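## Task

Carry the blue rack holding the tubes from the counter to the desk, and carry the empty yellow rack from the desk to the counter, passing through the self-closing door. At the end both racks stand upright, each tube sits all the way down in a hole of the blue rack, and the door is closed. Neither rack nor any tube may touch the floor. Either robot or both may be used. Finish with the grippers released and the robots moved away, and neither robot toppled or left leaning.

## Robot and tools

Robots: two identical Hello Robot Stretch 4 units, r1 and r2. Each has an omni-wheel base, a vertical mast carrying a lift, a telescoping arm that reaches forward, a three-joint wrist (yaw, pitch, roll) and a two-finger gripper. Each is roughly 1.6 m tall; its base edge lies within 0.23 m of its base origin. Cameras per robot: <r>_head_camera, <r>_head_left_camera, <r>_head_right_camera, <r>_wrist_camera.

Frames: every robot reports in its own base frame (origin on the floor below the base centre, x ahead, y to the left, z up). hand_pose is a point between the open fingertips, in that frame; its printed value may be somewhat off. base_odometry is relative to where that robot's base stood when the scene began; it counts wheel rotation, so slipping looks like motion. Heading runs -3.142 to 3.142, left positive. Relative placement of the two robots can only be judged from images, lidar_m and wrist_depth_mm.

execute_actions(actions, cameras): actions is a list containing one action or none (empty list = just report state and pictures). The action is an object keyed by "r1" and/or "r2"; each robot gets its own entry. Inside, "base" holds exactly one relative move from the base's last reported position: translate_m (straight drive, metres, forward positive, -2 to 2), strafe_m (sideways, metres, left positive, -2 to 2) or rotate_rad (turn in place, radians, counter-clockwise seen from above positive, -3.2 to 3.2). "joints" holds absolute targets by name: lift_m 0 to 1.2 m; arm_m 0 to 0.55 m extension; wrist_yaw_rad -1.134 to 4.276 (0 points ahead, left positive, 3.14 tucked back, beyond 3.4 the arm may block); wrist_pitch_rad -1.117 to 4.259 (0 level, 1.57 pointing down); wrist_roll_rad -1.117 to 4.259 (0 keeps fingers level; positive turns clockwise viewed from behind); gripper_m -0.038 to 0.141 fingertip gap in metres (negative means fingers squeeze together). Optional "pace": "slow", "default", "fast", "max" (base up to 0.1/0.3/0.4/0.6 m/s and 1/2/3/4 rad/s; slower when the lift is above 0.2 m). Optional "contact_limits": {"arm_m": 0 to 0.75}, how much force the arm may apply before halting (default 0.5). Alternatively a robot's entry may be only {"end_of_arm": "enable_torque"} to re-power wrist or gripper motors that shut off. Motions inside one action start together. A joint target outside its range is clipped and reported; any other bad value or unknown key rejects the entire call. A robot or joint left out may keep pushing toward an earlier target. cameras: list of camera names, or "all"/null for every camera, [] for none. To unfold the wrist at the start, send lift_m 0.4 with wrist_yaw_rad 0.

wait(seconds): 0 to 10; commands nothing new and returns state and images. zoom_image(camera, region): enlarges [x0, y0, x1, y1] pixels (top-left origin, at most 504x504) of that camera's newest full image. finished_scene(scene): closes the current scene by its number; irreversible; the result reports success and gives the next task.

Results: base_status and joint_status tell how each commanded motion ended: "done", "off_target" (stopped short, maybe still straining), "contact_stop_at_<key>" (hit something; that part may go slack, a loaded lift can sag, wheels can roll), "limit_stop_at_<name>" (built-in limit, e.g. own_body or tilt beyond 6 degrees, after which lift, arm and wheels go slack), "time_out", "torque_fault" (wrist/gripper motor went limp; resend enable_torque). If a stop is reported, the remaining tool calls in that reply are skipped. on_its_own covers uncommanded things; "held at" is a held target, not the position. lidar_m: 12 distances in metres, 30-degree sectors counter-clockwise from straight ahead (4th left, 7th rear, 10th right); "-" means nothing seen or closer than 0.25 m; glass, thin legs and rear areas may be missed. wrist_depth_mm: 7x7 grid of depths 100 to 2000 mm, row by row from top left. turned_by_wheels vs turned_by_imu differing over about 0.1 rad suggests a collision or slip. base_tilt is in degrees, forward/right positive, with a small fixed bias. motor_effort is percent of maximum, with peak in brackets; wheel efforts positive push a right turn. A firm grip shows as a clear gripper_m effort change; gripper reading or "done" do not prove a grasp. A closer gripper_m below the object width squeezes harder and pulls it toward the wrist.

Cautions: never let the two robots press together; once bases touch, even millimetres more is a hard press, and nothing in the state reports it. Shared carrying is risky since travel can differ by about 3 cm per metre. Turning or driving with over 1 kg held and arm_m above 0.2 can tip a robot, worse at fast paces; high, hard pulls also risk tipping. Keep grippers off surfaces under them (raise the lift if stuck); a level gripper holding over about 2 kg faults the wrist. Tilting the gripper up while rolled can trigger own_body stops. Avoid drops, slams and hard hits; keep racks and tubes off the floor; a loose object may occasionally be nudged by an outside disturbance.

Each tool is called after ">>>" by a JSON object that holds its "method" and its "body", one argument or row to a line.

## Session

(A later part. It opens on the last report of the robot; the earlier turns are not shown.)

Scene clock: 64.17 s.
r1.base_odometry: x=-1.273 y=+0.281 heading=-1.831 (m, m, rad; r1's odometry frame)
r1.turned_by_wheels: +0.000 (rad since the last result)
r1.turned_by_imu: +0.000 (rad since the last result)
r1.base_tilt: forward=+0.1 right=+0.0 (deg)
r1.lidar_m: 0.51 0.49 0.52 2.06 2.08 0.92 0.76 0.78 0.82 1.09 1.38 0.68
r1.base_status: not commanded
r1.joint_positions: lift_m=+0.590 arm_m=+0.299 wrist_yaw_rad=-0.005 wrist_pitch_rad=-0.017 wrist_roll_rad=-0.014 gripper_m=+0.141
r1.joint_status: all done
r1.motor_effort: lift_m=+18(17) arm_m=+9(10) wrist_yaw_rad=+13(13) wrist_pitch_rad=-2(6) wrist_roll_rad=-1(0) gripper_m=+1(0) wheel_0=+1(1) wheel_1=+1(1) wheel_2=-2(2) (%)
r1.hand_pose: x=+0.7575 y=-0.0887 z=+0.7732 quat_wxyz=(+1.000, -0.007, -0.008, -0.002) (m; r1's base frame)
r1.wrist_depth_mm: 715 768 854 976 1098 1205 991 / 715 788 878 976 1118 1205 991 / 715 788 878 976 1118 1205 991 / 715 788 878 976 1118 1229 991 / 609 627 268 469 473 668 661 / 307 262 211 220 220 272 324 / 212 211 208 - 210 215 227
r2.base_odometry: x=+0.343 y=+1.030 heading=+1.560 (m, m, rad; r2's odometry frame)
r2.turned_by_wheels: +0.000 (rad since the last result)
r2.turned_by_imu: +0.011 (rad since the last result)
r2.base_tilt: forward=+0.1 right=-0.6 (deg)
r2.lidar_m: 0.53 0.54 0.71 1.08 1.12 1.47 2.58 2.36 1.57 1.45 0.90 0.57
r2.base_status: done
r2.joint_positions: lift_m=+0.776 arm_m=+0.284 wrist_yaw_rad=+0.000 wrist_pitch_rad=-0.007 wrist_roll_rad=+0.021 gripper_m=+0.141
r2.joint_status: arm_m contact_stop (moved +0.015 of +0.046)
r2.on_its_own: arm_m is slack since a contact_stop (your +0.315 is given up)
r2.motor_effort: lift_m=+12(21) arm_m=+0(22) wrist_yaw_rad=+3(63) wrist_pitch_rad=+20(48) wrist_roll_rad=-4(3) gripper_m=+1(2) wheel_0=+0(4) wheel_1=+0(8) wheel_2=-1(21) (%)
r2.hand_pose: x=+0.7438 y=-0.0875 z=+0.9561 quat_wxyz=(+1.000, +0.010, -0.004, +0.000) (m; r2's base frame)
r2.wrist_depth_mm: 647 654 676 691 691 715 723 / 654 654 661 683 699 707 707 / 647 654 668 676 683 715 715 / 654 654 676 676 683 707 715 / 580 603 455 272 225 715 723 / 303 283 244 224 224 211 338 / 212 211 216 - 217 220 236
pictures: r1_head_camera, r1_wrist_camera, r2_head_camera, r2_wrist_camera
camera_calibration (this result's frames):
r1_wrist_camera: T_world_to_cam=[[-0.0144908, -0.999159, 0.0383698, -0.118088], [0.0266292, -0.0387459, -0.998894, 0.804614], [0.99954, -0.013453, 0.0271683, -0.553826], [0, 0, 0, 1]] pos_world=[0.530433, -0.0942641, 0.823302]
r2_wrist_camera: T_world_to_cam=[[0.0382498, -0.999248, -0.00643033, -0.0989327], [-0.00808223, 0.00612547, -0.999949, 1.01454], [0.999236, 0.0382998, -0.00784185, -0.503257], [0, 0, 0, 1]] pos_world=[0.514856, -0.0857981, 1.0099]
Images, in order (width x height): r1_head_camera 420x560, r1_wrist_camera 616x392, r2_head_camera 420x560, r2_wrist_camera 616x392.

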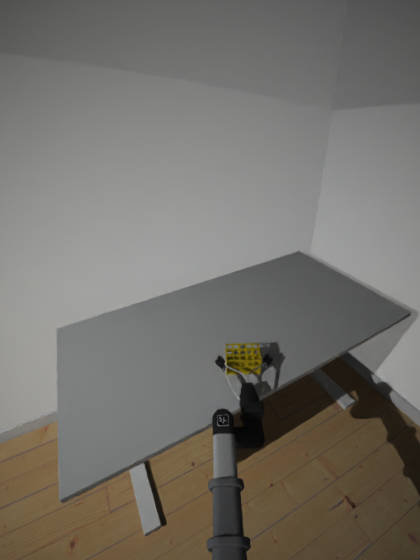

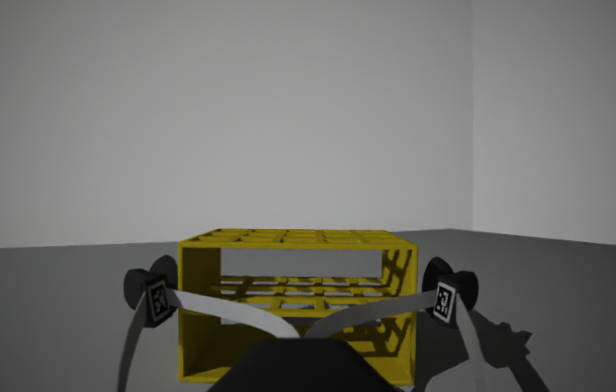

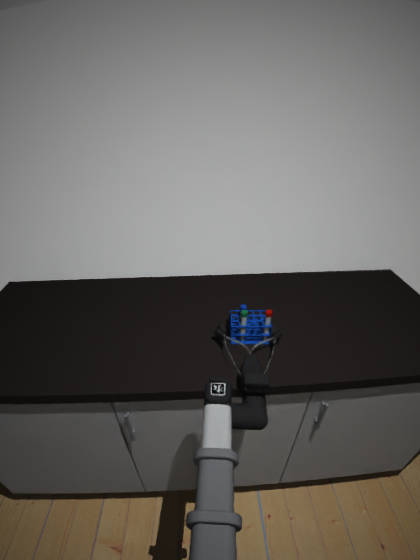

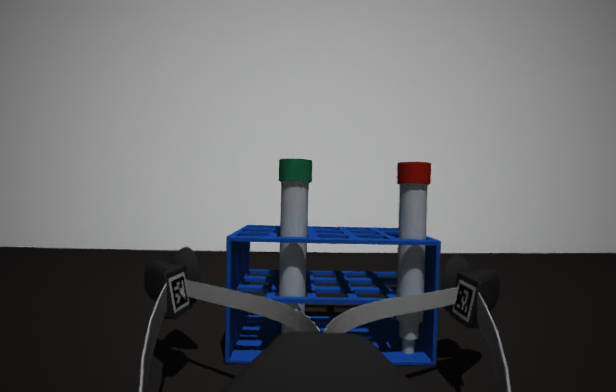

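>>> {"method": "execute_actions", "body": {
  "actions": [
    {"r1":{"joints":{"gripper_m":0.09,"lift_m":0.594},"pace":"slow"},"r2":{"joints":{"arm_m":0.24}}}
  ],
  "cameras": []
}}

>>> {"method": "execute_actions", "body": {
  "actions": [
    {"r2":{"joints":{"lift_m":0.845,"wrist_pitch_rad":0.3}}}
  ],
  "cameras": ["r1_wrist_camera","r2_wrist_camera","r1_head_camera","r2_head_camera"]
}}

>>> {"method": "zoom_image", "body": {
  "camera": "r1_head_camera",
  "region": [200,330,300,420]
}}

Scene clock: 75.00 s.
r1.base_odometry: x=-1.273 y=+0.281 heading=-1.831 (m, m, rad; r1's odometry frame)
r1.turned_by_wheels: +0.000 (rad since the last result)
r1.turned_by_imu: +0.001 (rad since the last result)
r1.base_tilt: forward=+0.1 right=+0.0 (deg)
r1.lidar_m: 0.52 0.49 0.53 2.07 2.07 0.91 0.77 0.77 0.84 1.08 1.37 0.70
r1.base_status: not commanded
r1.joint_positions: lift_m=+0.594 arm_m=+0.299 wrist_yaw_rad=+0.000 wrist_pitch_rad=-0.015 wrist_roll_rad=-0.014 gripper_m=+0.090
r1.joint_status: all done
r1.motor_effort: lift_m=+22(24) arm_m=+6(9) wrist_yaw_rad=+1(12) wrist_pitch_rad=-6(5) wrist_roll_rad=-1(1) gripper_m=-16(20) wheel_0=+1(1) wheel_1=+1(1) wheel_2=-2(2) (%)
r1.hand_pose: x=+0.7584 y=-0.0875 z=+0.7764 quat_wxyz=(+1.000, -0.007, -0.008, +0.000) (m; r1's base frame)
r1.wrist_depth_mm: 715 788 866 976 1118 1182 991 / 715 788 866 976 1118 1205 1008 / 715 788 854 976 1098 1182 1008 / 715 778 866 991 1098 1182 1008 / 609 621 229 466 469 661 661 / 310 190 202 250 194 272 325 / 214 212 196 - 198 216 229
r2.base_odometry: x=+0.343 y=+1.030 heading=+1.560 (m, m, rad; r2's odometry frame)
r2.turned_by_wheels: +0.000 (rad since the last result)
r2.turned_by_imu: +0.003 (rad since the last result)
r2.base_tilt: forward=+0.1 right=-0.6 (deg)
r2.lidar_m: 0.52 0.52 0.73 1.09 1.13 1.46 2.57 2.34 1.59 1.46 0.90 0.61
r2.base_status: not commanded
r2.joint_positions: lift_m=+0.775 arm_m=+0.241 wrist_yaw_rad=+0.000 wrist_pitch_rad=+0.002 wrist_roll_rad=+0.020 gripper_m=+0.141
r2.joint_status: all done
r2.motor_effort: lift_m=+20(20) arm_m=-5(7) wrist_yaw_rad=+3(2) wrist_pitch_rad=-7(22) wrist_roll_rad=-2(4) gripper_m=+0(3) wheel_0=+1(1) wheel_1=+0(0) wheel_2=-1(1) (%)
r2.hand_pose: x=+0.7003 y=-0.0874 z=+0.9527 quat_wxyz=(+1.000, +0.010, +0.001, +0.000) (m; r2's base frame)
r2.wrist_depth_mm: 691 699 699 707 732 750 750 / 676 691 715 723 723 750 750 / 691 699 715 732 723 741 759 / 691 699 715 715 732 750 759 / 488 508 397 404 415 574 580 / 268 254 240 268 246 212 296 / 191 190 195 - 198 198 212
pictures: none
No camera images: the call's "cameras" was empty. Leave "cameras" out to get every camera's image.

Scene clock: 76.23 s.
r1.base_odometry: x=-1.273 y=+0.281 heading=-1.831 (m, m, rad; r1's odometry frame)
r1.turned_by_wheels: +0.000 (rad since the last result)
r1.turned_by_imu: +0.000 (rad since the last result)
r1.base_tilt: forward=+0.1 right=+0.0 (deg)
r1.lidar_m: 0.50 0.50 0.53 2.04 2.07 0.94 0.77 0.77 0.82 1.09 1.38 0.68
r1.base_status: not commanded
r1.joint_positions: lift_m=+0.594 arm_m=+0.299 wrist_yaw_rad=+0.000 wrist_pitch_rad=-0.015 wrist_roll_rad=-0.014 gripper_m=+0.090
r1.joint_status: not commanded
r1.motor_effort: lift_m=+22(22) arm_m=+6(6) wrist_yaw_rad=+1(1) wrist_pitch_rad=-6(6) wrist_roll_rad=+0(0) gripper_m=-18(17) wheel_0=+1(1) wheel_1=+1(1) wheel_2=-2(2) (%)
r1.hand_pose: x=+0.7584 y=-0.0875 z=+0.7764 quat_wxyz=(+1.000, -0.007, -0.008, +0.000) (m; r1's base frame)
r1.wrist_depth_mm: 715 778 866 960 1098 1205 991 / 715 778 866 976 1098 1182 991 / 715 788 878 960 1098 1182 1008 / 715 778 866 976 1098 1205 1008 / 603 621 229 466 473 661 654 / 310 190 202 251 193 273 327 / 214 212 196 - 198 216 229
r2.base_odometry: x=+0.343 y=+1.030 heading=+1.560 (m, m, rad; r2's odometry frame)
r2.turned_by_wheels: +0.000 (rad since the last result)
r2.turned_by_imu: +0.000 (rad since the last result)
r2.base_tilt: forward=+0.1 right=-0.5 (deg)
r2.lidar_m: 0.52 0.55 0.71 1.09 1.12 1.47 2.57 2.35 1.61 1.47 0.91 0.60
r2.base_status: not commanded
r2.joint_positions: lift_m=+0.845 arm_m=+0.241 wrist_yaw_rad=+0.000 wrist_pitch_rad=+0.302 wrist_roll_rad=+0.020 gripper_m=+0.141
r2.joint_status: all done
r2.motor_effort: lift_m=+23(24) arm_m=-5(5) wrist_yaw_rad=+1(11) wrist_pitch_rad=-6(95) wrist_roll_rad=-2(2) gripper_m=+2(2) wheel_0=+0(1) wheel_1=+0(0) wheel_2=+1(4) (%)
r2.hand_pose: x=+0.6873 y=-0.0873 z=+0.9372 quat_wxyz=(+0.989, +0.010, +0.150, -0.001) (m; r2's base frame)
r2.wrist_depth_mm: 627 627 640 647 654 668 676 / 647 668 668 683 691 699 707 / 676 691 699 691 707 723 741 / 442 445 413 384 389 466 469 / 306 307 306 290 290 315 315 / 231 223 216 237 219 211 238 / 190 189 190 - 192 190 194
pictures: r1_head_camera, r1_wrist_camera, r2_head_camera, r2_wrist_camera
camera_calibration (this result's frames):
r1_wrist_camera: T_world_to_cam=[[-0.0101564, -0.999211, 0.0384024, -0.120281], [0.0256337, -0.0386519, -0.998924, 0.808687], [0.99962, -0.0091611, 0.0260061, -0.553608], [0, 0, 0, 1]] pos_world=[0.531446, -0.0940001, 0.826833]
r2_wrist_camera: T_world_to_cam=[[0.0353784, -0.999228, -0.0170747, -0.0847518], [-0.312052, 0.00518587, -0.950051, 1.1573], [0.949406, 0.0389395, -0.311628, -0.127908], [0, 0, 0, 1]] pos_world=[0.485574, -0.0857073, 1.05819]
Images, in order (width x height): r1_head_camera 420x560, r1_wrist_camera 616x392, r2_head_camera 420x560, r2_wrist_camera 616x392.

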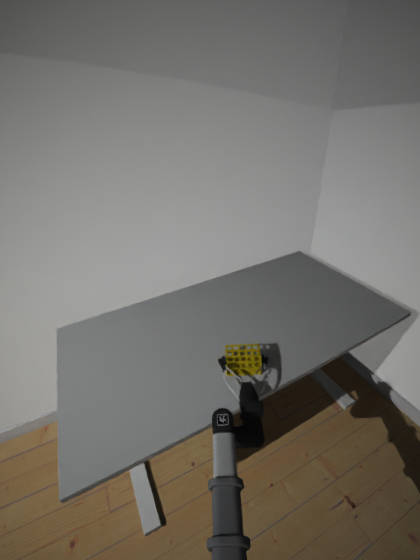

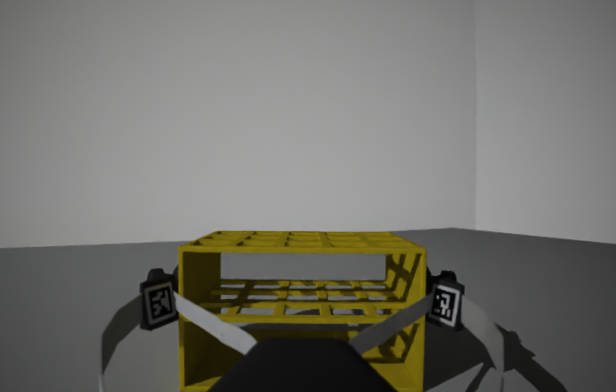

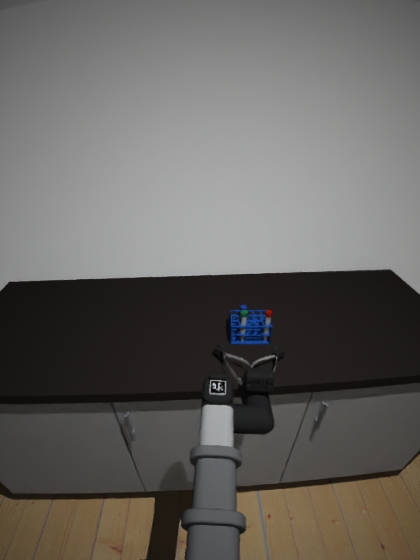

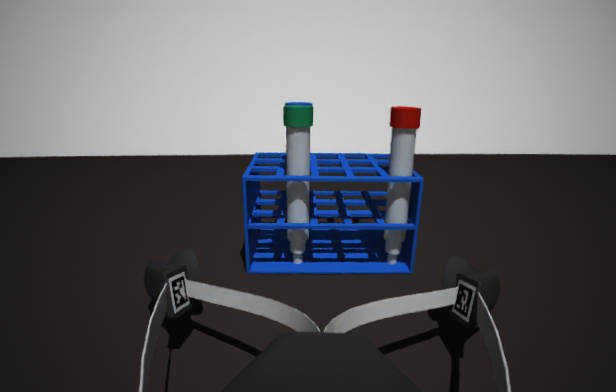

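Region (200, 330, 300, 420) of r1_head_camera's 420x560 image, scaled by 5.040, with more detail than that image has; it fills the top 454 rows of this view, and the rest is white.

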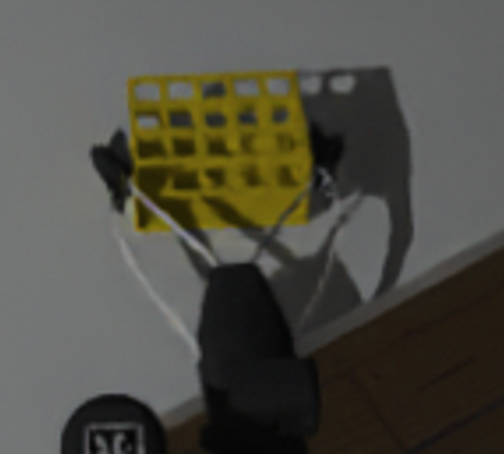

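>>> {"method": "execute_actions", "body": {
  "actions": [
    {"r1":{"joints":{"gripper_m":0.075}},"r2":{"base":{"rotate_rad":-0.014},"joints":{"lift_m":0.863}}}
  ],
  "cameras": []
}}

>>> {"method": "execute_actions", "body": {
  "actions": [
    {"r1":{"joints":{"lift_m":0.64},"pace":"slow"},"r2":{"joints":{"arm_m":0.285}}}
  ],
  "cameras": ["r1_wrist_camera","r2_wrist_camera","r2_head_camera"]
}}

Scene clock: 82.67 s.
r1.base_odometry: x=-1.273 y=+0.281 heading=-1.831 (m, m, rad; r1's odometry frame)
r1.turned_by_wheels: +0.000 (rad since the last result)
r1.turned_by_imu: +0.000 (rad since the last result)
r1.base_tilt: forward=+0.2 right=+0.0 (deg)
r1.lidar_m: 0.51 0.49 0.53 2.06 2.05 0.91 0.78 0.77 0.84 1.10 1.38 0.69
r1.base_status: not commanded
r1.joint_positions: lift_m=+0.594 arm_m=+0.299 wrist_yaw_rad=+0.000 wrist_pitch_rad=-0.015 wrist_roll_rad=-0.014 gripper_m=+0.075
r1.joint_status: all done
r1.motor_effort: lift_m=+22(22) arm_m=+6(6) wrist_yaw_rad=-1(0) wrist_pitch_rad=-6(6) wrist_roll_rad=-1(0) gripper_m=-21(21) wheel_0=+1(1) wheel_1=+1(1) wheel_2=-2(2) (%)
r1.hand_pose: x=+0.7584 y=-0.0875 z=+0.7764 quat_wxyz=(+1.000, -0.007, -0.008, +0.000) (m; r1's base frame)
r1.wrist_depth_mm: 715 778 866 960 1078 1182 1008 / 715 768 866 976 1118 1182 991 / 715 788 866 960 1098 1205 1025 / 715 788 866 976 1098 1205 1008 / 609 627 230 466 466 654 654 / 310 179 202 229 201 183 324 / 207 212 195 - 198 216 229
r2.base_odometry: x=+0.343 y=+1.030 heading=+1.545 (m, m, rad; r2's odometry frame)
r2.turned_by_wheels: -0.014 (rad since the last result)
r2.turned_by_imu: -0.013 (rad since the last result)
r2.base_tilt: forward=+0.1 right=-0.6 (deg)
r2.lidar_m: 0.52 0.54 0.69 1.07 1.13 1.42 2.56 2.39 1.56 1.46 0.90 0.61
r2.base_status: done
r2.joint_positions: lift_m=+0.863 arm_m=+0.241 wrist_yaw_rad=+0.000 wrist_pitch_rad=+0.302 wrist_roll_rad=+0.020 gripper_m=+0.141
r2.joint_status: all done
r2.motor_effort: lift_m=+24(26) arm_m=-5(5) wrist_yaw_rad=+2(3) wrist_pitch_rad=-6(6) wrist_roll_rad=-2(1) gripper_m=-2(2) wheel_0=-1(2) wheel_1=-1(2) wheel_2=-1(7) (%)
r2.hand_pose: x=+0.6872 y=-0.0874 z=+0.9552 quat_wxyz=(+0.989, +0.010, +0.150, -0.002) (m; r2's base frame)
r2.wrist_depth_mm: 615 627 640 654 668 668 683 / 647 654 676 683 691 707 723 / 676 699 707 699 723 741 741 / 500 500 466 332 473 521 530 / 343 347 329 325 312 357 357 / 259 250 242 268 245 212 268 / 212 212 213 - 216 215 223
pictures: none
No camera images: the call's "cameras" was empty. Leave "cameras" out to get every camera's image.

Scene clock: 83.90 s.
r1.base_odometry: x=-1.273 y=+0.281 heading=-1.831 (m, m, rad; r1's odometry frame)
r1.turned_by_wheels: +0.000 (rad since the last result)
r1.turned_by_imu: +0.000 (rad since the last result)
r1.base_tilt: forward=+0.0 right=+0.0 (deg)
r1.lidar_m: 0.50 0.49 0.53 2.07 2.09 0.93 0.78 0.77 0.84 1.10 1.38 0.66
r1.base_status: not commanded
r1.joint_positions: lift_m=+0.640 arm_m=+0.299 wrist_yaw_rad=+0.000 wrist_pitch_rad=-0.014 wrist_roll_rad=-0.014 gripper_m=+0.075
r1.joint_status: all done
r1.motor_effort: lift_m=+23(21) arm_m=+6(6) wrist_yaw_rad=-1(0) wrist_pitch_rad=-9(9) wrist_roll_rad=-1(0) gripper_m=-22(22) wheel_0=+1(1) wheel_1=+1(1) wheel_2=-2(2) (%)
r1.hand_pose: x=+0.7584 y=-0.0875 z=+0.8221 quat_wxyz=(+1.000, -0.007, -0.007, +0.000) (m; r1's base frame)
r1.wrist_depth_mm: 707 778 866 976 1098 1205 991 / 707 778 866 976 1098 1182 1008 / 715 788 866 976 1098 1182 1008 / 715 788 866 976 1118 1182 1008 / 715 768 229 676 676 931 946 / 449 179 201 229 202 183 466 / 297 306 196 - 198 310 319
r2.base_odometry: x=+0.343 y=+1.030 heading=+1.545 (m, m, rad; r2's odometry frame)
r2.turned_by_wheels: +0.000 (rad since the last result)
r2.turned_by_imu: +0.000 (rad since the last result)
r2.base_tilt: forward=+0.1 right=-0.6 (deg)
r2.lidar_m: 0.53 0.54 0.69 1.09 1.13 1.42 2.58 2.41 1.59 1.47 0.89 0.58
r2.base_status: not commanded
r2.joint_positions: lift_m=+0.863 arm_m=+0.284 wrist_yaw_rad=+0.000 wrist_pitch_rad=+0.302 wrist_roll_rad=+0.020 gripper_m=+0.141
r2.joint_status: all done
r2.motor_effort: lift_m=+24(24) arm_m=+5(5) wrist_yaw_rad=+2(3) wrist_pitch_rad=-6(7) wrist_roll_rad=-2(1) gripper_m=+2(0) wheel_0=-1(1) wheel_1=-1(1) wheel_2=-1(1) (%)
r2.hand_pose: x=+0.7304 y=-0.0874 z=+0.9552 quat_wxyz=(+0.989, +0.010, +0.150, -0.001) (m; r2's base frame)
r2.wrist_depth_mm: 585 591 597 615 627 634 647 / 603 621 621 647 661 661 668 / 634 647 661 668 683 699 707 / 500 504 504 271 274 521 530 / 340 347 274 264 240 357 353 / 260 251 241 249 244 211 267 / 212 211 213 - 215 215 223
pictures: r1_wrist_camera, r2_head_camera, r2_wrist_camera
camera_calibration (this result's frames):
r1_wrist_camera: T_world_to_cam=[[-0.0101201, -0.999211, 0.0384116, -0.122071], [0.0246975, -0.0386517, -0.998947, 0.855068], [0.999644, -0.00916074, 0.0250692, -0.55405], [0, 0, 0, 1]] pos_world=[0.531499, -0.0940001, 0.872746]
r2_wrist_camera: T_world_to_cam=[[0.0351726, -0.999235, -0.0170802, -0.0858723], [-0.312205, 0.00524912, -0.95, 1.18788], [0.949363, 0.0387465, -0.311782, -0.163104], [0, 0, 0, 1]] pos_world=[0.528728, -0.0857222, 1.07617]
Images, in order (width x height): r1_wrist_camera 616x392, r2_head_camera 420x560, r2_wrist_camera 616x392.

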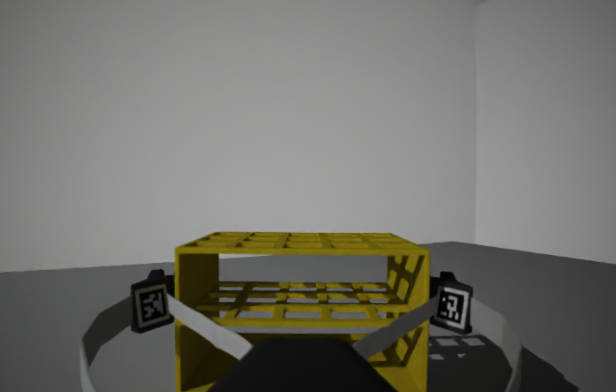

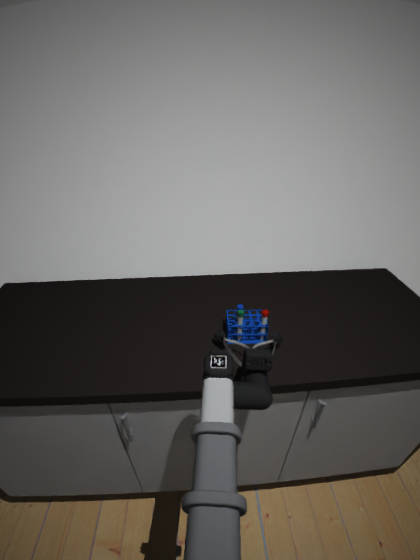

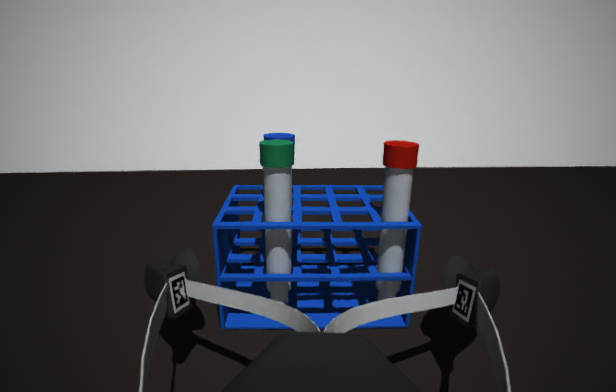

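>>> {"method": "execute_actions", "body": {
  "actions": [
    {"r1":{"joints":{"arm_m":0.0,"lift_m":0.66}},"r2":{"base":{"strafe_m":0.002},"joints":{"arm_m":0.32},"pace":"slow"}}
  ],
  "cameras": ["r2_wrist_camera"]
}}

>>> {"method": "execute_actions", "body": {
  "actions": [
    {"r1":{"base":{"rotate_rad":0.43},"pace":"slow"},"r2":{"joints":{"gripper_m":0.075}}}
  ]
}}

Scene clock: 94.93 s.
r1.base_odometry: x=-1.273 y=+0.281 heading=-1.831 (m, m, rad; r1's odometry frame)
r1.turned_by_wheels: +0.000 (rad since the last result)
r1.turned_by_imu: +0.000 (rad since the last result)
r1.base_tilt: forward=+0.1 right=+0.0 (deg)
r1.lidar_m: 0.43 0.49 0.52 2.06 2.07 0.93 0.77 0.77 0.83 1.11 1.38 0.68
r1.base_status: not commanded
r1.joint_positions: lift_m=+0.660 arm_m=+0.001 wrist_yaw_rad=+0.000 wrist_pitch_rad=-0.014 wrist_roll_rad=-0.014 gripper_m=+0.075
r1.joint_status: all done
r1.motor_effort: lift_m=+23(20) arm_m=-5(7) wrist_yaw_rad=+0(0) wrist_pitch_rad=-10(10) wrist_roll_rad=+0(1) gripper_m=-21(21) wheel_0=+1(1) wheel_1=+1(1) wheel_2=-2(2) (%)
r1.hand_pose: x=+0.4603 y=-0.0875 z=+0.8421 quat_wxyz=(+1.000, -0.007, -0.007, +0.000) (m; r1's base frame)
r1.wrist_depth_mm: 931 1025 1138 1281 1464 1366 1118 / 946 1008 1138 1255 1397 1366 1118 / 931 1025 1138 1281 1430 1397 1118 / 931 1025 1160 1281 1430 1397 1118 / 904 1008 229 768 778 1098 1042 / 512 179 202 229 202 184 676 / 342 349 196 - 198 1138 1118
r2.base_odometry: x=+0.341 y=+1.030 heading=+1.545 (m, m, rad; r2's odometry frame)
r2.turned_by_wheels: +0.000 (rad since the last result)
r2.turned_by_imu: +0.001 (rad since the last result)
r2.base_tilt: forward=+0.1 right=-0.6 (deg)
r2.lidar_m: 0.52 0.56 0.69 1.08 1.12 1.46 2.58 2.41 1.62 1.48 0.88 0.59
r2.base_status: done
r2.joint_positions: lift_m=+0.863 arm_m=+0.319 wrist_yaw_rad=+0.000 wrist_pitch_rad=+0.302 wrist_roll_rad=+0.020 gripper_m=+0.141
r2.joint_status: all done
r2.motor_effort: lift_m=+24(24) arm_m=+5(5) wrist_yaw_rad=+2(2) wrist_pitch_rad=-6(6) wrist_roll_rad=-1(1) gripper_m=+2(1) wheel_0=+1(4) wheel_1=-1(2) wheel_2=+0(1) (%)
r2.hand_pose: x=+0.7654 y=-0.0874 z=+0.9552 quat_wxyz=(+0.989, +0.010, +0.150, -0.001) (m; r2's base frame)
r2.wrist_depth_mm: 554 559 574 580 597 603 615 / 574 585 597 597 621 627 647 / 603 609 627 634 647 668 668 / 496 508 508 469 436 521 521 / 342 345 224 212 202 355 353 / 259 250 204 204 211 211 267 / 213 212 213 - 214 214 223
pictures: r2_wrist_camera
camera_calibration (this result's frames):
r2_wrist_camera: T_world_to_cam=[[0.035144, -0.999236, -0.0170803, -0.0870883], [-0.312205, 0.00525818, -0.95, 1.1988], [0.949364, 0.0387193, -0.311782, -0.196309], [0, 0, 0, 1]] pos_world=[0.5637, -0.0857244, 1.07617]
Images, in order (width x height): r2_wrist_camera 616x392.

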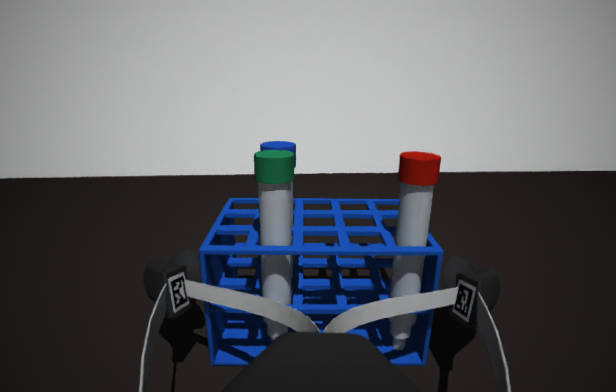

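Scene clock: 96.63 s.
r1.base_odometry: x=-1.273 y=+0.281 heading=-1.402 (m, m, rad; r1's odometry frame)
r1.turned_by_wheels: +0.429 (rad since the last result)
r1.turned_by_imu: +0.438 (rad since the last result)
r1.base_tilt: forward=+0.1 right=+0.0 (deg)
r1.lidar_m: 0.42 0.51 1.86 2.37 1.00 0.77 0.77 0.81 0.99 1.38 0.76 0.56
r1.base_status: done
r1.joint_positions: lift_m=+0.660 arm_m=+0.001 wrist_yaw_rad=+0.000 wrist_pitch_rad=-0.014 wrist_roll_rad=-0.014 gripper_m=+0.075
r1.joint_status: not commanded
r1.motor_effort: lift_m=+23(23) arm_m=-5(5) wrist_yaw_rad=-2(1) wrist_pitch_rad=-9(9) wrist_roll_rad=+0(0) gripper_m=-21(22) wheel_0=-4(6) wheel_1=-3(6) wheel_2=-4(10) (%)
r1.hand_pose: x=+0.4603 y=-0.0874 z=+0.8421 quat_wxyz=(+1.000, -0.007, -0.007, +0.000) (m; r1's base frame)
r1.wrist_depth_mm: 1060 1078 1060 1078 1098 1098 1118 / 1060 1098 1078 1078 1060 1118 1098 / 1060 1078 1078 1078 1098 1098 1098 / 1060 1078 1078 1098 1098 1118 1118 / 1078 1098 229 768 778 1098 1098 / 1078 178 202 229 202 184 535 / 342 351 196 - 198 355 366
r2.base_odometry: x=+0.341 y=+1.030 heading=+1.545 (m, m, rad; r2's odometry frame)
r2.turned_by_wheels: +0.000 (rad since the last result)
r2.turned_by_imu: +0.000 (rad since the last result)
r2.base_tilt: forward=+0.1 right=-0.5 (deg)
r2.lidar_m: 0.51 0.53 0.70 1.09 1.11 1.43 2.57 2.38 1.60 1.49 0.91 0.58
r2.base_status: not commanded
r2.joint_positions: lift_m=+0.863 arm_m=+0.319 wrist_yaw_rad=+0.000 wrist_pitch_rad=+0.303 wrist_roll_rad=+0.020 gripper_m=+0.076
r2.joint_status: all done
r2.motor_effort: lift_m=+24(23) arm_m=+5(5) wrist_yaw_rad=+2(2) wrist_pitch_rad=-9(9) wrist_roll_rad=-1(1) gripper_m=-29(22) wheel_0=+1(1) wheel_1=-1(1) wheel_2=+0(0) (%)
r2.hand_pose: x=+0.7653 y=-0.0874 z=+0.9549 quat_wxyz=(+0.988, +0.010, +0.151, -0.002) (m; r2's base frame)
r2.wrist_depth_mm: 549 559 569 585 591 603 609 / 580 585 597 609 627 621 647 / 603 621 621 627 640 661 676 / 496 504 500 466 466 517 521 / 340 342 200 201 187 351 353 / 257 237 196 202 194 182 266 / 212 209 204 - 198 214 212
pictures: r1_head_camera, r1_head_left_camera, r1_head_right_camera, r1_wrist_camera, r2_head_camera, r2_head_left_camera, r2_head_right_camera, r2_wrist_camera
camera_calibration (this result's frames):
r1_wrist_camera: T_world_to_cam=[[-0.00994887, -0.999212, 0.0384138, -0.125887], [0.0243991, -0.0386468, -0.998955, 0.882475], [0.999653, -0.00900121, 0.0247644, -0.256291], [0, 0, 0, 1]] pos_world=[0.233418, -0.0939903, 0.892735]
r2_wrist_camera: T_world_to_cam=[[0.0350758, -0.999238, -0.0171161, -0.0870187], [-0.31318, 0.00527374, -0.949679, 1.19895], [0.949046, 0.0386712, -0.312756, -0.195165], [0, 0, 0, 1]] pos_world=[0.563759, -0.0857281, 1.07609]
Images, in order (width x height): r1_head_camera 420x560, r1_head_left_camera 420x672, r1_head_right_camera 420x672, r1_wrist_camera 616x392, r2_head_camera 420x560, r2_head_left_camera 420x672, r2_head_right_camera 420x672, r2_wrist_camera 616x392.

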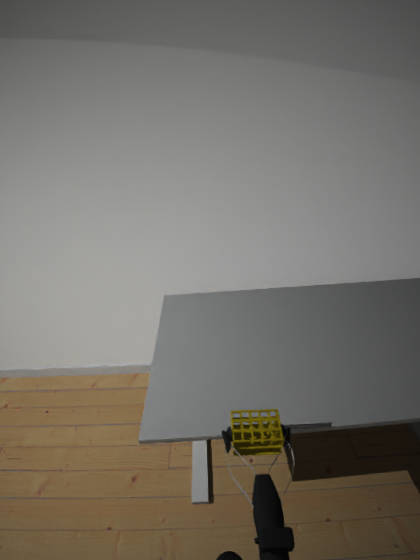

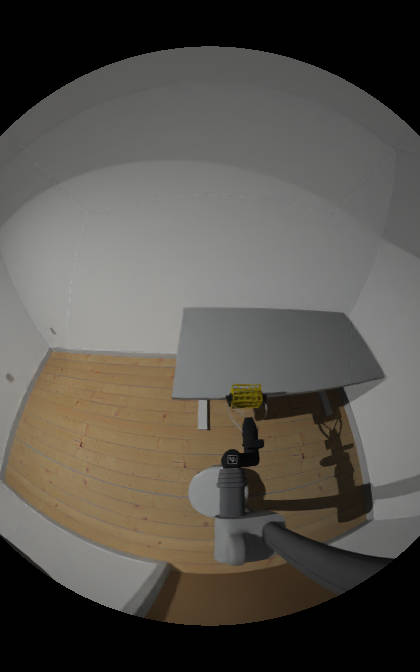

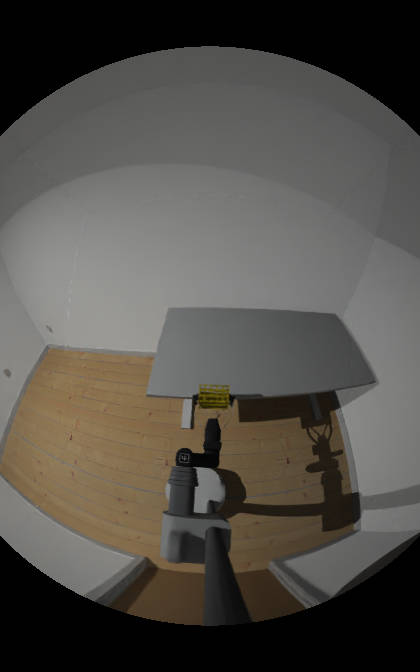

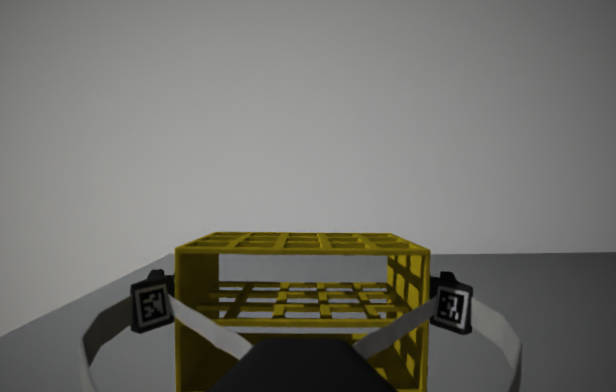

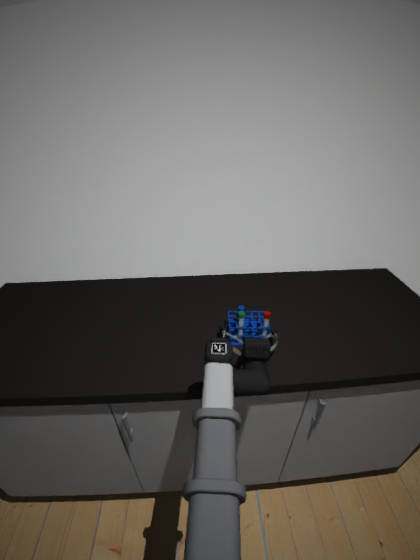

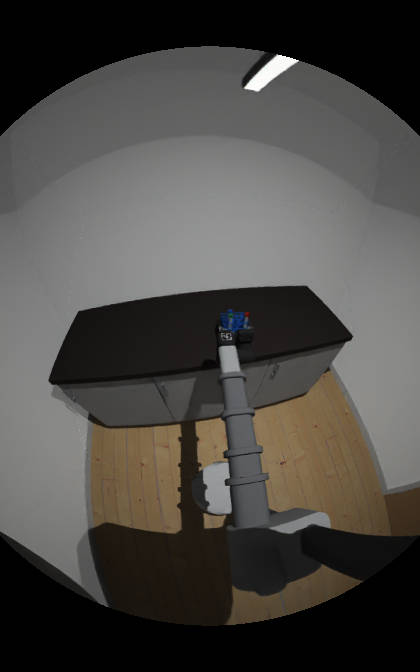

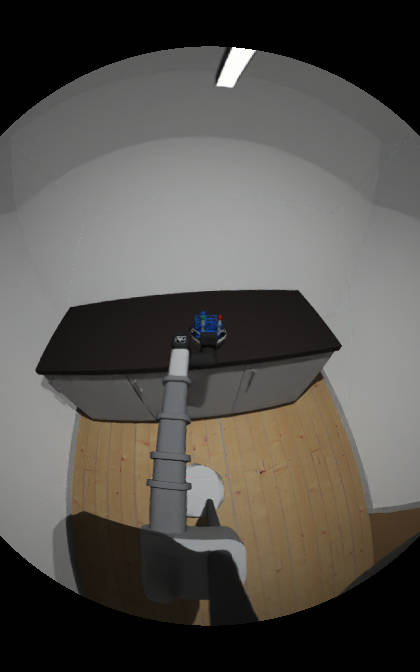

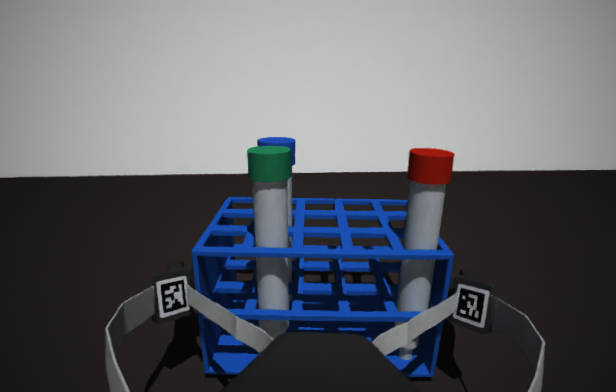

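>>> {"method": "execute_actions", "body": {
  "actions": [
    {"r1":{"base":{"rotate_rad":-0.03}},"r2":{"joints":{"lift_m":0.91},"pace":"slow"}}
  ],
  "cameras": ["r2_wrist_camera"]
}}

>>> {"method": "execute_actions", "body": {
  "actions": [
    {"r1":{"base":{"strafe_m":-0.24}},"r2":{"joints":{"arm_m":0.0}}}
  ],
  "cameras": ["r2_wrist_camera"]
}}

>>> {"method": "execute_actions", "body": {
  "actions": [
    {"r1":{"base":{"translate_m":-0.5},"pace":"slow"},"r2":{"base":{"translate_m":-1.9}}}
  ],
  "cameras": ["r2_wrist_camera","r1_head_right_camera","r1_head_left_camera","r2_head_right_camera"]
}}

Scene clock: 113.30 s.
r1.base_odometry: x=-1.273 y=+0.281 heading=-1.431 (m, m, rad; r1's odometry frame)
r1.turned_by_wheels: -0.029 (rad since the last result)
r1.turned_by_imu: -0.029 (rad since the last result)
r1.base_tilt: forward=+0.1 right=+0.0 (deg)
r1.lidar_m: 0.43 0.52 1.83 2.36 1.04 0.79 0.78 0.80 0.96 1.38 0.78 0.56
r1.base_status: done
r1.joint_positions: lift_m=+0.660 arm_m=+0.001 wrist_yaw_rad=+0.000 wrist_pitch_rad=-0.014 wrist_roll_rad=-0.014 gripper_m=+0.075
r1.joint_status: not commanded
r1.motor_effort: lift_m=+22(23) arm_m=-5(5) wrist_yaw_rad=-1(2) wrist_pitch_rad=-9(9) wrist_roll_rad=-1(0) gripper_m=-21(21) wheel_0=+3(3) wheel_1=+2(3) wheel_2=+3(4) (%)
r1.hand_pose: x=+0.4603 y=-0.0874 z=+0.8421 quat_wxyz=(+1.000, -0.007, -0.007, +0.000) (m; r1's base frame)
r1.wrist_depth_mm: 1042 1060 1060 1098 1078 1118 1138 / 1060 1060 1078 1098 1098 1118 1118 / 1042 1060 1078 1098 1098 1118 1138 / 1042 1060 1060 1118 1098 1118 1138 / 1060 1042 229 778 778 1118 1078 / 544 178 202 229 202 184 535 / 343 349 195 - 198 355 364
r2.base_odometry: x=+0.341 y=+1.030 heading=+1.545 (m, m, rad; r2's odometry frame)
r2.turned_by_wheels: +0.000 (rad since the last result)
r2.turned_by_imu: +0.002 (rad since the last result)
r2.base_tilt: forward=+0.1 right=-0.6 (deg)
r2.lidar_m: 0.53 0.56 0.71 1.10 1.12 1.44 2.56 2.38 1.59 1.49 0.91 0.57
r2.base_status: not commanded
r2.joint_positions: lift_m=+0.910 arm_m=+0.319 wrist_yaw_rad=+0.000 wrist_pitch_rad=+0.303 wrist_roll_rad=+0.020 gripper_m=+0.076
r2.joint_status: all done
r2.motor_effort: lift_m=+24(26) arm_m=+5(5) wrist_yaw_rad=+2(2) wrist_pitch_rad=-9(10) wrist_roll_rad=-1(2) gripper_m=-26(28) wheel_0=+1(1) wheel_1=-1(1) wheel_2=+0(0) (%)
r2.hand_pose: x=+0.7653 y=-0.0874 z=+1.0018 quat_wxyz=(+0.988, +0.010, +0.151, -0.002) (m; r2's base frame)
r2.wrist_depth_mm: 554 559 569 585 591 603 615 / 574 591 597 609 621 634 634 / 603 615 621 627 640 661 676 / 627 634 640 609 224 668 676 / 436 442 200 201 189 455 455 / 330 304 195 203 194 182 340 / 272 272 253 - 198 276 274
pictures: r2_wrist_camera
camera_calibration (this result's frames):
r2_wrist_camera: T_world_to_cam=[[0.0350745, -0.999238, -0.0171187, -0.0862118], [-0.313249, 0.00527382, -0.949656, 1.24353], [0.949023, 0.0386711, -0.312825, -0.180399], [0, 0, 0, 1]] pos_world=[0.563763, -0.0857281, 1.12302]
Images, in order (width x height): r2_wrist_camera 616x392.

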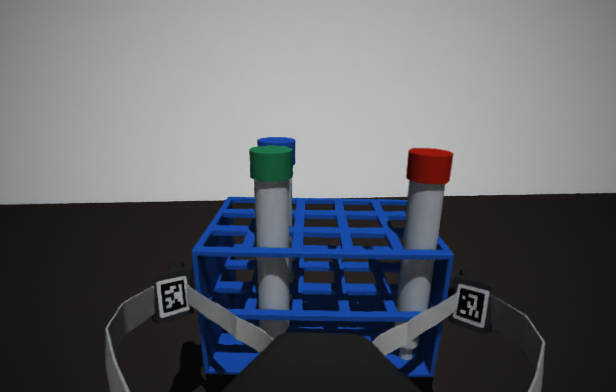

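Scene clock: 115.40 s.
r1.base_odometry: x=-1.511 y=+0.247 heading=-1.431 (m, m, rad; r1's odometry frame)
r1.turned_by_wheels: +0.000 (rad since the last result)
r1.turned_by_imu: +0.000 (rad since the last result)
r1.base_tilt: forward=+0.1 right=+0.0 (deg)
r1.lidar_m: 0.43 0.53 0.69 2.61 1.02 0.81 0.76 0.77 0.97 1.15 0.78 0.57
r1.base_status: done
r1.joint_positions: lift_m=+0.660 arm_m=+0.001 wrist_yaw_rad=+0.000 wrist_pitch_rad=-0.014 wrist_roll_rad=-0.014 gripper_m=+0.075
r1.joint_status: not commanded
r1.motor_effort: lift_m=+22(23) arm_m=-5(5) wrist_yaw_rad=-2(0) wrist_pitch_rad=-9(9) wrist_roll_rad=-1(1) gripper_m=-22(21) wheel_0=+1(10) wheel_1=-1(10) wheel_2=+0(6) (%)
r1.hand_pose: x=+0.4603 y=-0.0874 z=+0.8421 quat_wxyz=(+1.000, -0.007, -0.007, +0.000) (m; r1's base frame)
r1.wrist_depth_mm: 1060 1078 1098 1098 1118 1118 1138 / 1042 1078 1098 1098 1118 1118 1138 / 1042 1060 1078 1098 1098 1138 1160 / 1060 1078 1078 1118 1118 1118 1138 / 1042 1078 229 768 778 1118 1098 / 517 179 202 229 202 183 535 / 343 351 195 - 198 357 366
r2.base_odometry: x=+0.341 y=+1.030 heading=+1.545 (m, m, rad; r2's odometry frame)
r2.turned_by_wheels: +0.000 (rad since the last result)
r2.turned_by_imu: +0.001 (rad since the last result)
r2.base_tilt: forward=+0.1 right=-0.5 (deg)
r2.lidar_m: 0.38 0.53 0.71 1.07 1.11 1.44 2.59 2.43 1.59 1.47 0.91 0.60
r2.base_status: not commanded
r2.joint_positions: lift_m=+0.910 arm_m=+0.001 wrist_yaw_rad=+0.000 wrist_pitch_rad=+0.304 wrist_roll_rad=+0.020 gripper_m=+0.076
r2.joint_status: all done
r2.motor_effort: lift_m=+24(24) arm_m=-5(6) wrist_yaw_rad=+3(1) wrist_pitch_rad=-10(11) wrist_roll_rad=-2(1) gripper_m=-26(29) wheel_0=+1(1) wheel_1=-1(1) wheel_2=+0(0) (%)
r2.hand_pose: x=+0.4474 y=-0.0875 z=+1.0017 quat_wxyz=(+0.988, +0.010, +0.151, -0.002) (m; r2's base frame)
r2.wrist_depth_mm: 842 842 854 866 891 891 917 / 866 891 904 904 931 946 960 / 891 917 931 946 976 991 1025 / 647 661 654 603 224 668 683 / 445 449 200 202 190 462 462 / 355 357 196 203 195 182 410 / 397 402 402 - 198 455 469
pictures: r2_wrist_camera
camera_calibration (this result's frames):
r2_wrist_camera: T_world_to_cam=[[0.0348928, -0.999244, -0.0171328, -0.0750157], [-0.313631, 0.0053287, -0.94953, 1.14389], [0.948904, 0.0385052, -0.313208, 0.121714], [0, 0, 0, 1]] pos_world=[0.245882, -0.085741, 1.12299]
Images, in order (width x height): r2_wrist_camera 616x392.

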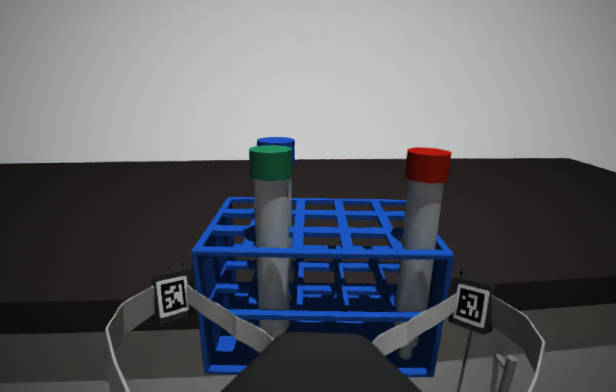

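Scene clock: 123.23 s.
r1.base_odometry: x=-1.580 y=+0.742 heading=-1.432 (m, m, rad; r1's odometry frame)
r1.turned_by_wheels: +0.000 (rad since the last result)
r1.turned_by_imu: +0.001 (rad since the last result)
r1.base_tilt: forward=+0.1 right=+0.0 (deg)
r1.lidar_m: 0.42 1.04 2.50 0.89 0.41 0.28 0.26 0.28 0.39 0.67 1.20 1.07
r1.base_status: done
r1.joint_positions: lift_m=+0.660 arm_m=+0.001 wrist_yaw_rad=+0.000 wrist_pitch_rad=-0.014 wrist_roll_rad=-0.014 gripper_m=+0.075
r1.joint_status: not commanded
r1.motor_effort: lift_m=+22(22) arm_m=-5(5) wrist_yaw_rad=+0(1) wrist_pitch_rad=-8(9) wrist_roll_rad=-1(0) gripper_m=-22(21) wheel_0=-3(6) wheel_1=-4(6) wheel_2=+2(9) (%)
r1.hand_pose: x=+0.4603 y=-0.0874 z=+0.8421 quat_wxyz=(+1.000, -0.007, -0.007, +0.000) (m; r1's base frame)
r1.wrist_depth_mm: 1576 1576 1537 1618 1618 1618 1397 / 1499 1576 1576 1576 1661 1661 1397 / 1537 1576 1537 1618 1618 1661 1430 / 1499 1576 1576 1618 1618 1661 1397 / 1537 1025 229 788 798 1078 1060 / 1576 179 201 230 202 183 1430 / 1537 1499 195 - 198 1661 1366
r2.base_odometry: x=+0.293 y=-0.870 heading=+1.545 (m, m, rad; r2's odometry frame)
r2.turned_by_wheels: +0.000 (rad since the last result)
r2.turned_by_imu: +0.003 (rad since the last result)
r2.base_tilt: forward=+0.1 right=-0.6 (deg)
r2.lidar_m: 0.40 1.46 0.99 0.89 0.92 0.74 0.63 0.63 0.85 1.62 1.70 2.18
r2.base_status: done
r2.joint_positions: lift_m=+0.910 arm_m=+0.001 wrist_yaw_rad=+0.000 wrist_pitch_rad=+0.304 wrist_roll_rad=+0.020 gripper_m=+0.076
r2.joint_status: not commanded
r2.motor_effort: lift_m=+23(24) arm_m=-5(5) wrist_yaw_rad=+2(2) wrist_pitch_rad=-10(11) wrist_roll_rad=-2(1) gripper_m=-24(25) wheel_0=+0(5) wheel_1=+0(5) wheel_2=-1(12) (%)
r2.hand_pose: x=+0.4474 y=-0.0874 z=+1.0018 quat_wxyz=(+0.988, +0.010, +0.151, -0.002) (m; r2's base frame)
r2.wrist_depth_mm: 1618 - - - - - - / 1661 - - - - - - / 1618 - - - - - - / 1661 - - - 224 - - / 1618 - 200 202 189 - - / 1576 1661 196 203 195 182 1808 / 1464 1464 1397 - 198 1499 1464
pictures: r1_head_left_camera, r1_head_right_camera, r2_head_right_camera, r2_wrist_camera
camera_calibration (this result's frames):
r2_wrist_camera: T_world_to_cam=[[0.035015, -0.99924, -0.0171317, -0.0750363], [-0.313603, 0.00529046, -0.949539, 1.14396], [0.948908, 0.0386206, -0.313179, 0.121713], [0, 0, 0, 1]] pos_world=[0.245881, -0.085732, 1.12307]
Images, in order (width x height): r1_head_left_camera 420x672, r1_head_right_camera 420x672, r2_head_right_camera 420x672, r2_wrist_camera 616x392.

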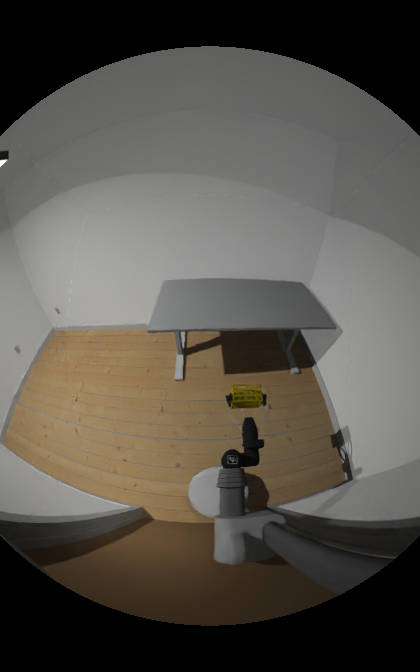

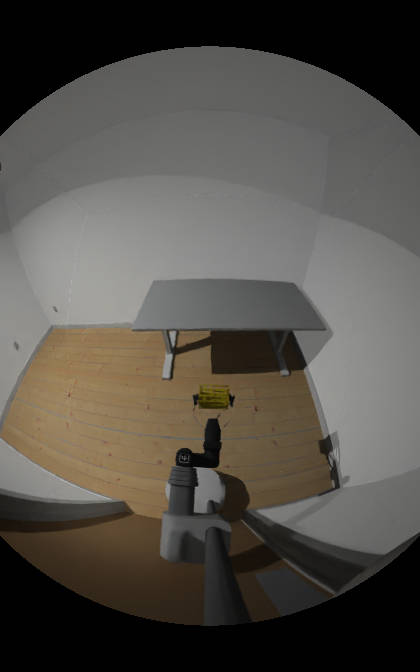

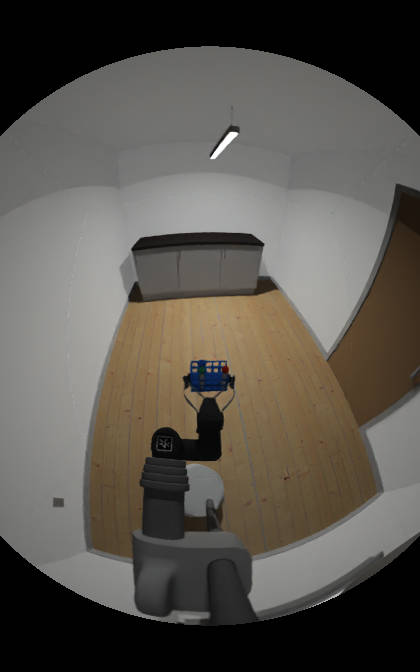

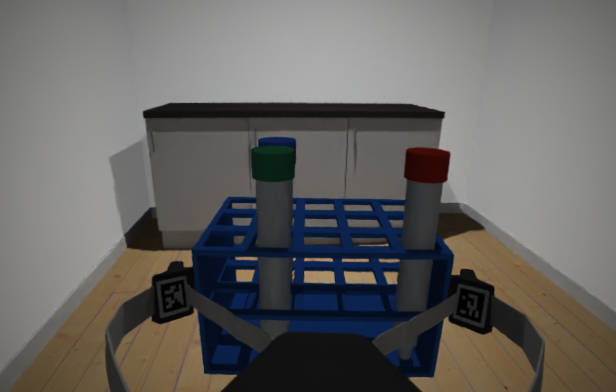

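>>> {"method": "execute_actions", "body": {
  "actions": [
    {"r1":{"base":{"rotate_rad":0.045}},"r2":{"base":{"rotate_rad":-1.45},"pace":"slow"}}
  ],
  "cameras": []
}}

>>> {"method": "execute_actions", "body": {
  "actions": [
    {"r1":{"base":{"translate_m":-0.3},"pace":"slow"}}
  ],
  "cameras": ["r2_head_camera","r1_head_right_camera","r1_head_left_camera","r2_head_right_camera"]
}}

Scene clock: 130.57 s.
r1.base_odometry: x=-1.580 y=+0.742 heading=-1.387 (m, m, rad; r1's odometry frame)
r1.turned_by_wheels: +0.045 (rad since the last result)
r1.turned_by_imu: +0.046 (rad since the last result)
r1.base_tilt: forward=+0.1 right=+0.0 (deg)
r1.lidar_m: 0.43 1.05 2.60 0.75 0.39 0.28 0.27 0.28 0.39 0.81 1.23 1.05
r1.base_status: done
r1.joint_positions: lift_m=+0.660 arm_m=+0.001 wrist_yaw_rad=+0.000 wrist_pitch_rad=-0.014 wrist_roll_rad=-0.014 gripper_m=+0.075
r1.joint_status: not commanded
r1.motor_effort: lift_m=+22(21) arm_m=-5(5) wrist_yaw_rad=+0(0) wrist_pitch_rad=-9(9) wrist_roll_rad=-1(1) gripper_m=-21(22) wheel_0=-1(8) wheel_1=-1(9) wheel_2=-1(5) (%)
r1.hand_pose: x=+0.4603 y=-0.0874 z=+0.8421 quat_wxyz=(+1.000, -0.007, -0.007, +0.000) (m; r1's base frame)
r1.wrist_depth_mm: 1576 1576 1576 1618 1576 1618 1464 / 1576 1576 1576 1576 1576 1576 1499 / 1576 1618 1618 1618 1618 1576 1499 / 1618 1576 1537 1576 1576 1576 1499 / 1576 1042 229 778 778 1078 1078 / 1576 179 202 229 202 184 1336 / 1576 1576 195 - 198 1618 1308
r2.base_odometry: x=+0.293 y=-0.870 heading=+0.096 (m, m, rad; r2's odometry frame)
r2.turned_by_wheels: -1.450 (rad since the last result)
r2.turned_by_imu: -1.422 (rad since the last result)
r2.base_tilt: forward=+0.1 right=-0.6 (deg)
r2.lidar_m: 0.39 1.73 2.40 2.39 1.28 0.95 0.89 0.96 0.71 0.64 0.65 0.96
r2.base_status: done
r2.joint_positions: lift_m=+0.910 arm_m=+0.001 wrist_yaw_rad=+0.000 wrist_pitch_rad=+0.304 wrist_roll_rad=+0.020 gripper_m=+0.076
r2.joint_status: not commanded
r2.motor_effort: lift_m=+23(23) arm_m=-5(5) wrist_yaw_rad=+2(2) wrist_pitch_rad=-10(10) wrist_roll_rad=-2(2) gripper_m=-24(28) wheel_0=+0(4) wheel_1=+2(4) wheel_2=+0(7) (%)
r2.hand_pose: x=+0.4474 y=-0.0874 z=+1.0018 quat_wxyz=(+0.988, +0.010, +0.151, -0.002) (m; r2's base frame)
r2.wrist_depth_mm: 1397 1366 1336 1336 1336 1308 931 / 1464 1430 1430 1397 1397 1336 946 / 1499 1464 1430 1499 1397 1397 946 / 1576 1537 1537 1537 224 1397 946 / 1756 1661 200 202 190 1281 917 / 1756 1618 196 203 195 183 917 / 1430 1430 1397 - 198 1366 866
pictures: none
No camera images: the call's "cameras" was empty. Leave "cameras" out to get every camera's image.

Scene clock: 134.87 s.
r1.base_odometry: x=-1.635 y=+1.037 heading=-1.387 (m, m, rad; r1's odometry frame)
r1.turned_by_wheels: +0.000 (rad since the last result)
r1.turned_by_imu: -0.001 (rad since the last result)
r1.base_tilt: forward=+0.0 right=-0.1 (deg)
r1.lidar_m: 0.42 1.36 2.70 0.33 0.25 - 0.25 0.27 1.21 0.32 0.34 1.37
r1.base_status: done
r1.joint_positions: lift_m=+0.660 arm_m=+0.001 wrist_yaw_rad=+0.000 wrist_pitch_rad=-0.014 wrist_roll_rad=-0.014 gripper_m=+0.075
r1.joint_status: not commanded
r1.motor_effort: lift_m=+21(22) arm_m=-5(5) wrist_yaw_rad=-1(3) wrist_pitch_rad=-9(9) wrist_roll_rad=-1(0) gripper_m=-21(21) wheel_0=-5(8) wheel_1=-5(12) wheel_2=+5(11) (%)
r1.hand_pose: x=+0.4602 y=-0.0874 z=+0.8422 quat_wxyz=(+1.000, -0.007, -0.007, +0.000) (m; r1's base frame)
r1.wrist_depth_mm: 1863 1863 1863 1921 1921 1921 1464 / 1863 1921 1921 1863 1921 1863 1499 / 1863 1808 1921 1808 1921 1921 1499 / 1921 1863 1863 1921 1921 1921 1464 / 1863 1863 229 1756 1078 1756 1430 / 1921 179 201 229 201 183 1464 / 1756 1808 195 - 198 1708 1464
r2.base_odometry: x=+0.293 y=-0.870 heading=+0.096 (m, m, rad; r2's odometry frame)
r2.turned_by_wheels: +0.000 (rad since the last result)
r2.turned_by_imu: +0.001 (rad since the last result)
r2.base_tilt: forward=+0.1 right=-0.6 (deg)
r2.lidar_m: 0.39 1.47 2.42 2.41 1.27 0.92 0.90 0.97 0.70 0.64 0.66 0.97
r2.base_status: not commanded
r2.joint_positions: lift_m=+0.910 arm_m=+0.001 wrist_yaw_rad=+0.000 wrist_pitch_rad=+0.304 wrist_roll_rad=+0.020 gripper_m=+0.076
r2.joint_status: not commanded
r2.motor_effort: lift_m=+23(23) arm_m=-5(5) wrist_yaw_rad=+2(2) wrist_pitch_rad=-11(10) wrist_roll_rad=-1(2) gripper_m=-28(26) wheel_0=+0(1) wheel_1=+2(2) wheel_2=+0(0) (%)
r2.hand_pose: x=+0.4474 y=-0.0874 z=+1.0018 quat_wxyz=(+0.988, +0.010, +0.151, -0.002) (m; r2's base frame)
r2.wrist_depth_mm: 1366 1160 1060 1336 1308 1281 931 / 1397 1229 1098 1397 1366 1366 931 / 1499 1281 1160 1430 1464 1430 946 / 1618 1366 1182 1464 224 1397 931 / 1708 1499 200 202 190 1281 946 / 1756 1499 196 204 194 182 917 / 1499 1464 1336 - 198 1336 866
pictures: r1_head_left_camera, r1_head_right_camera, r2_head_camera, r2_head_right_camera
Images, in order (width x height): r1_head_left_camera 420x672, r1_head_right_camera 420x672, r2_head_camera 420x560, r2_head_right_camera 420x672.

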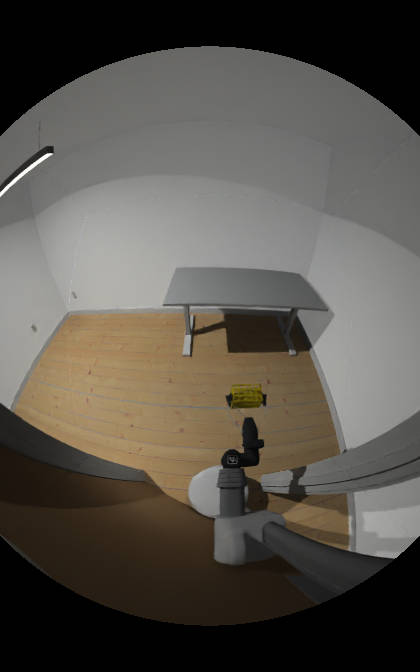

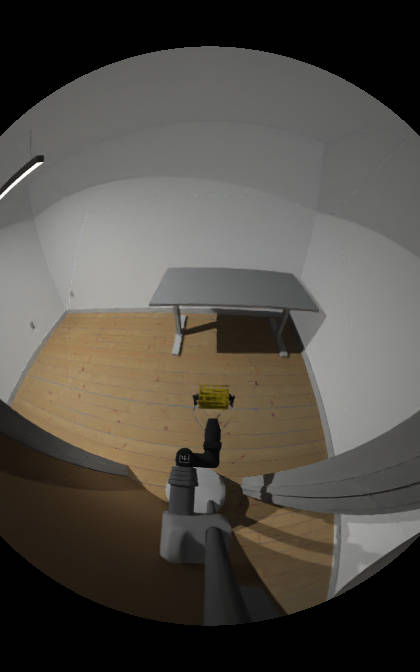

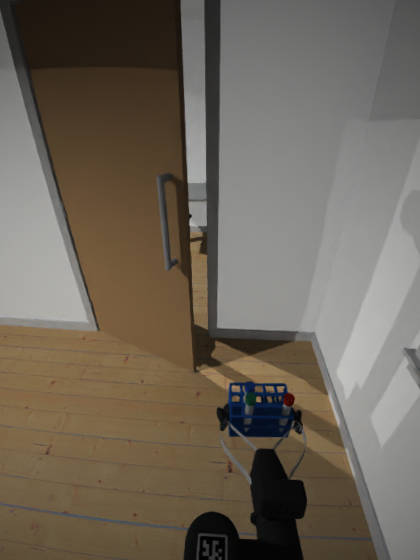

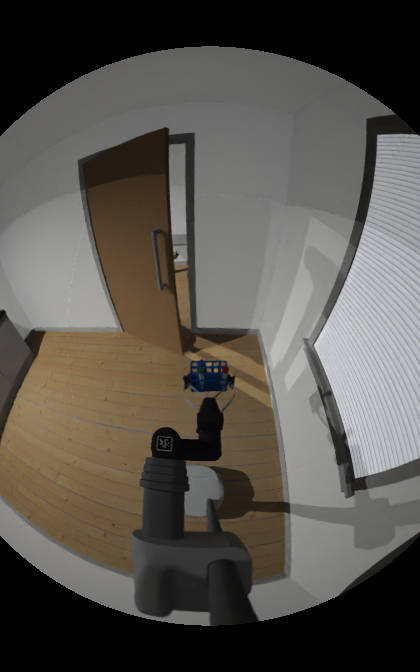

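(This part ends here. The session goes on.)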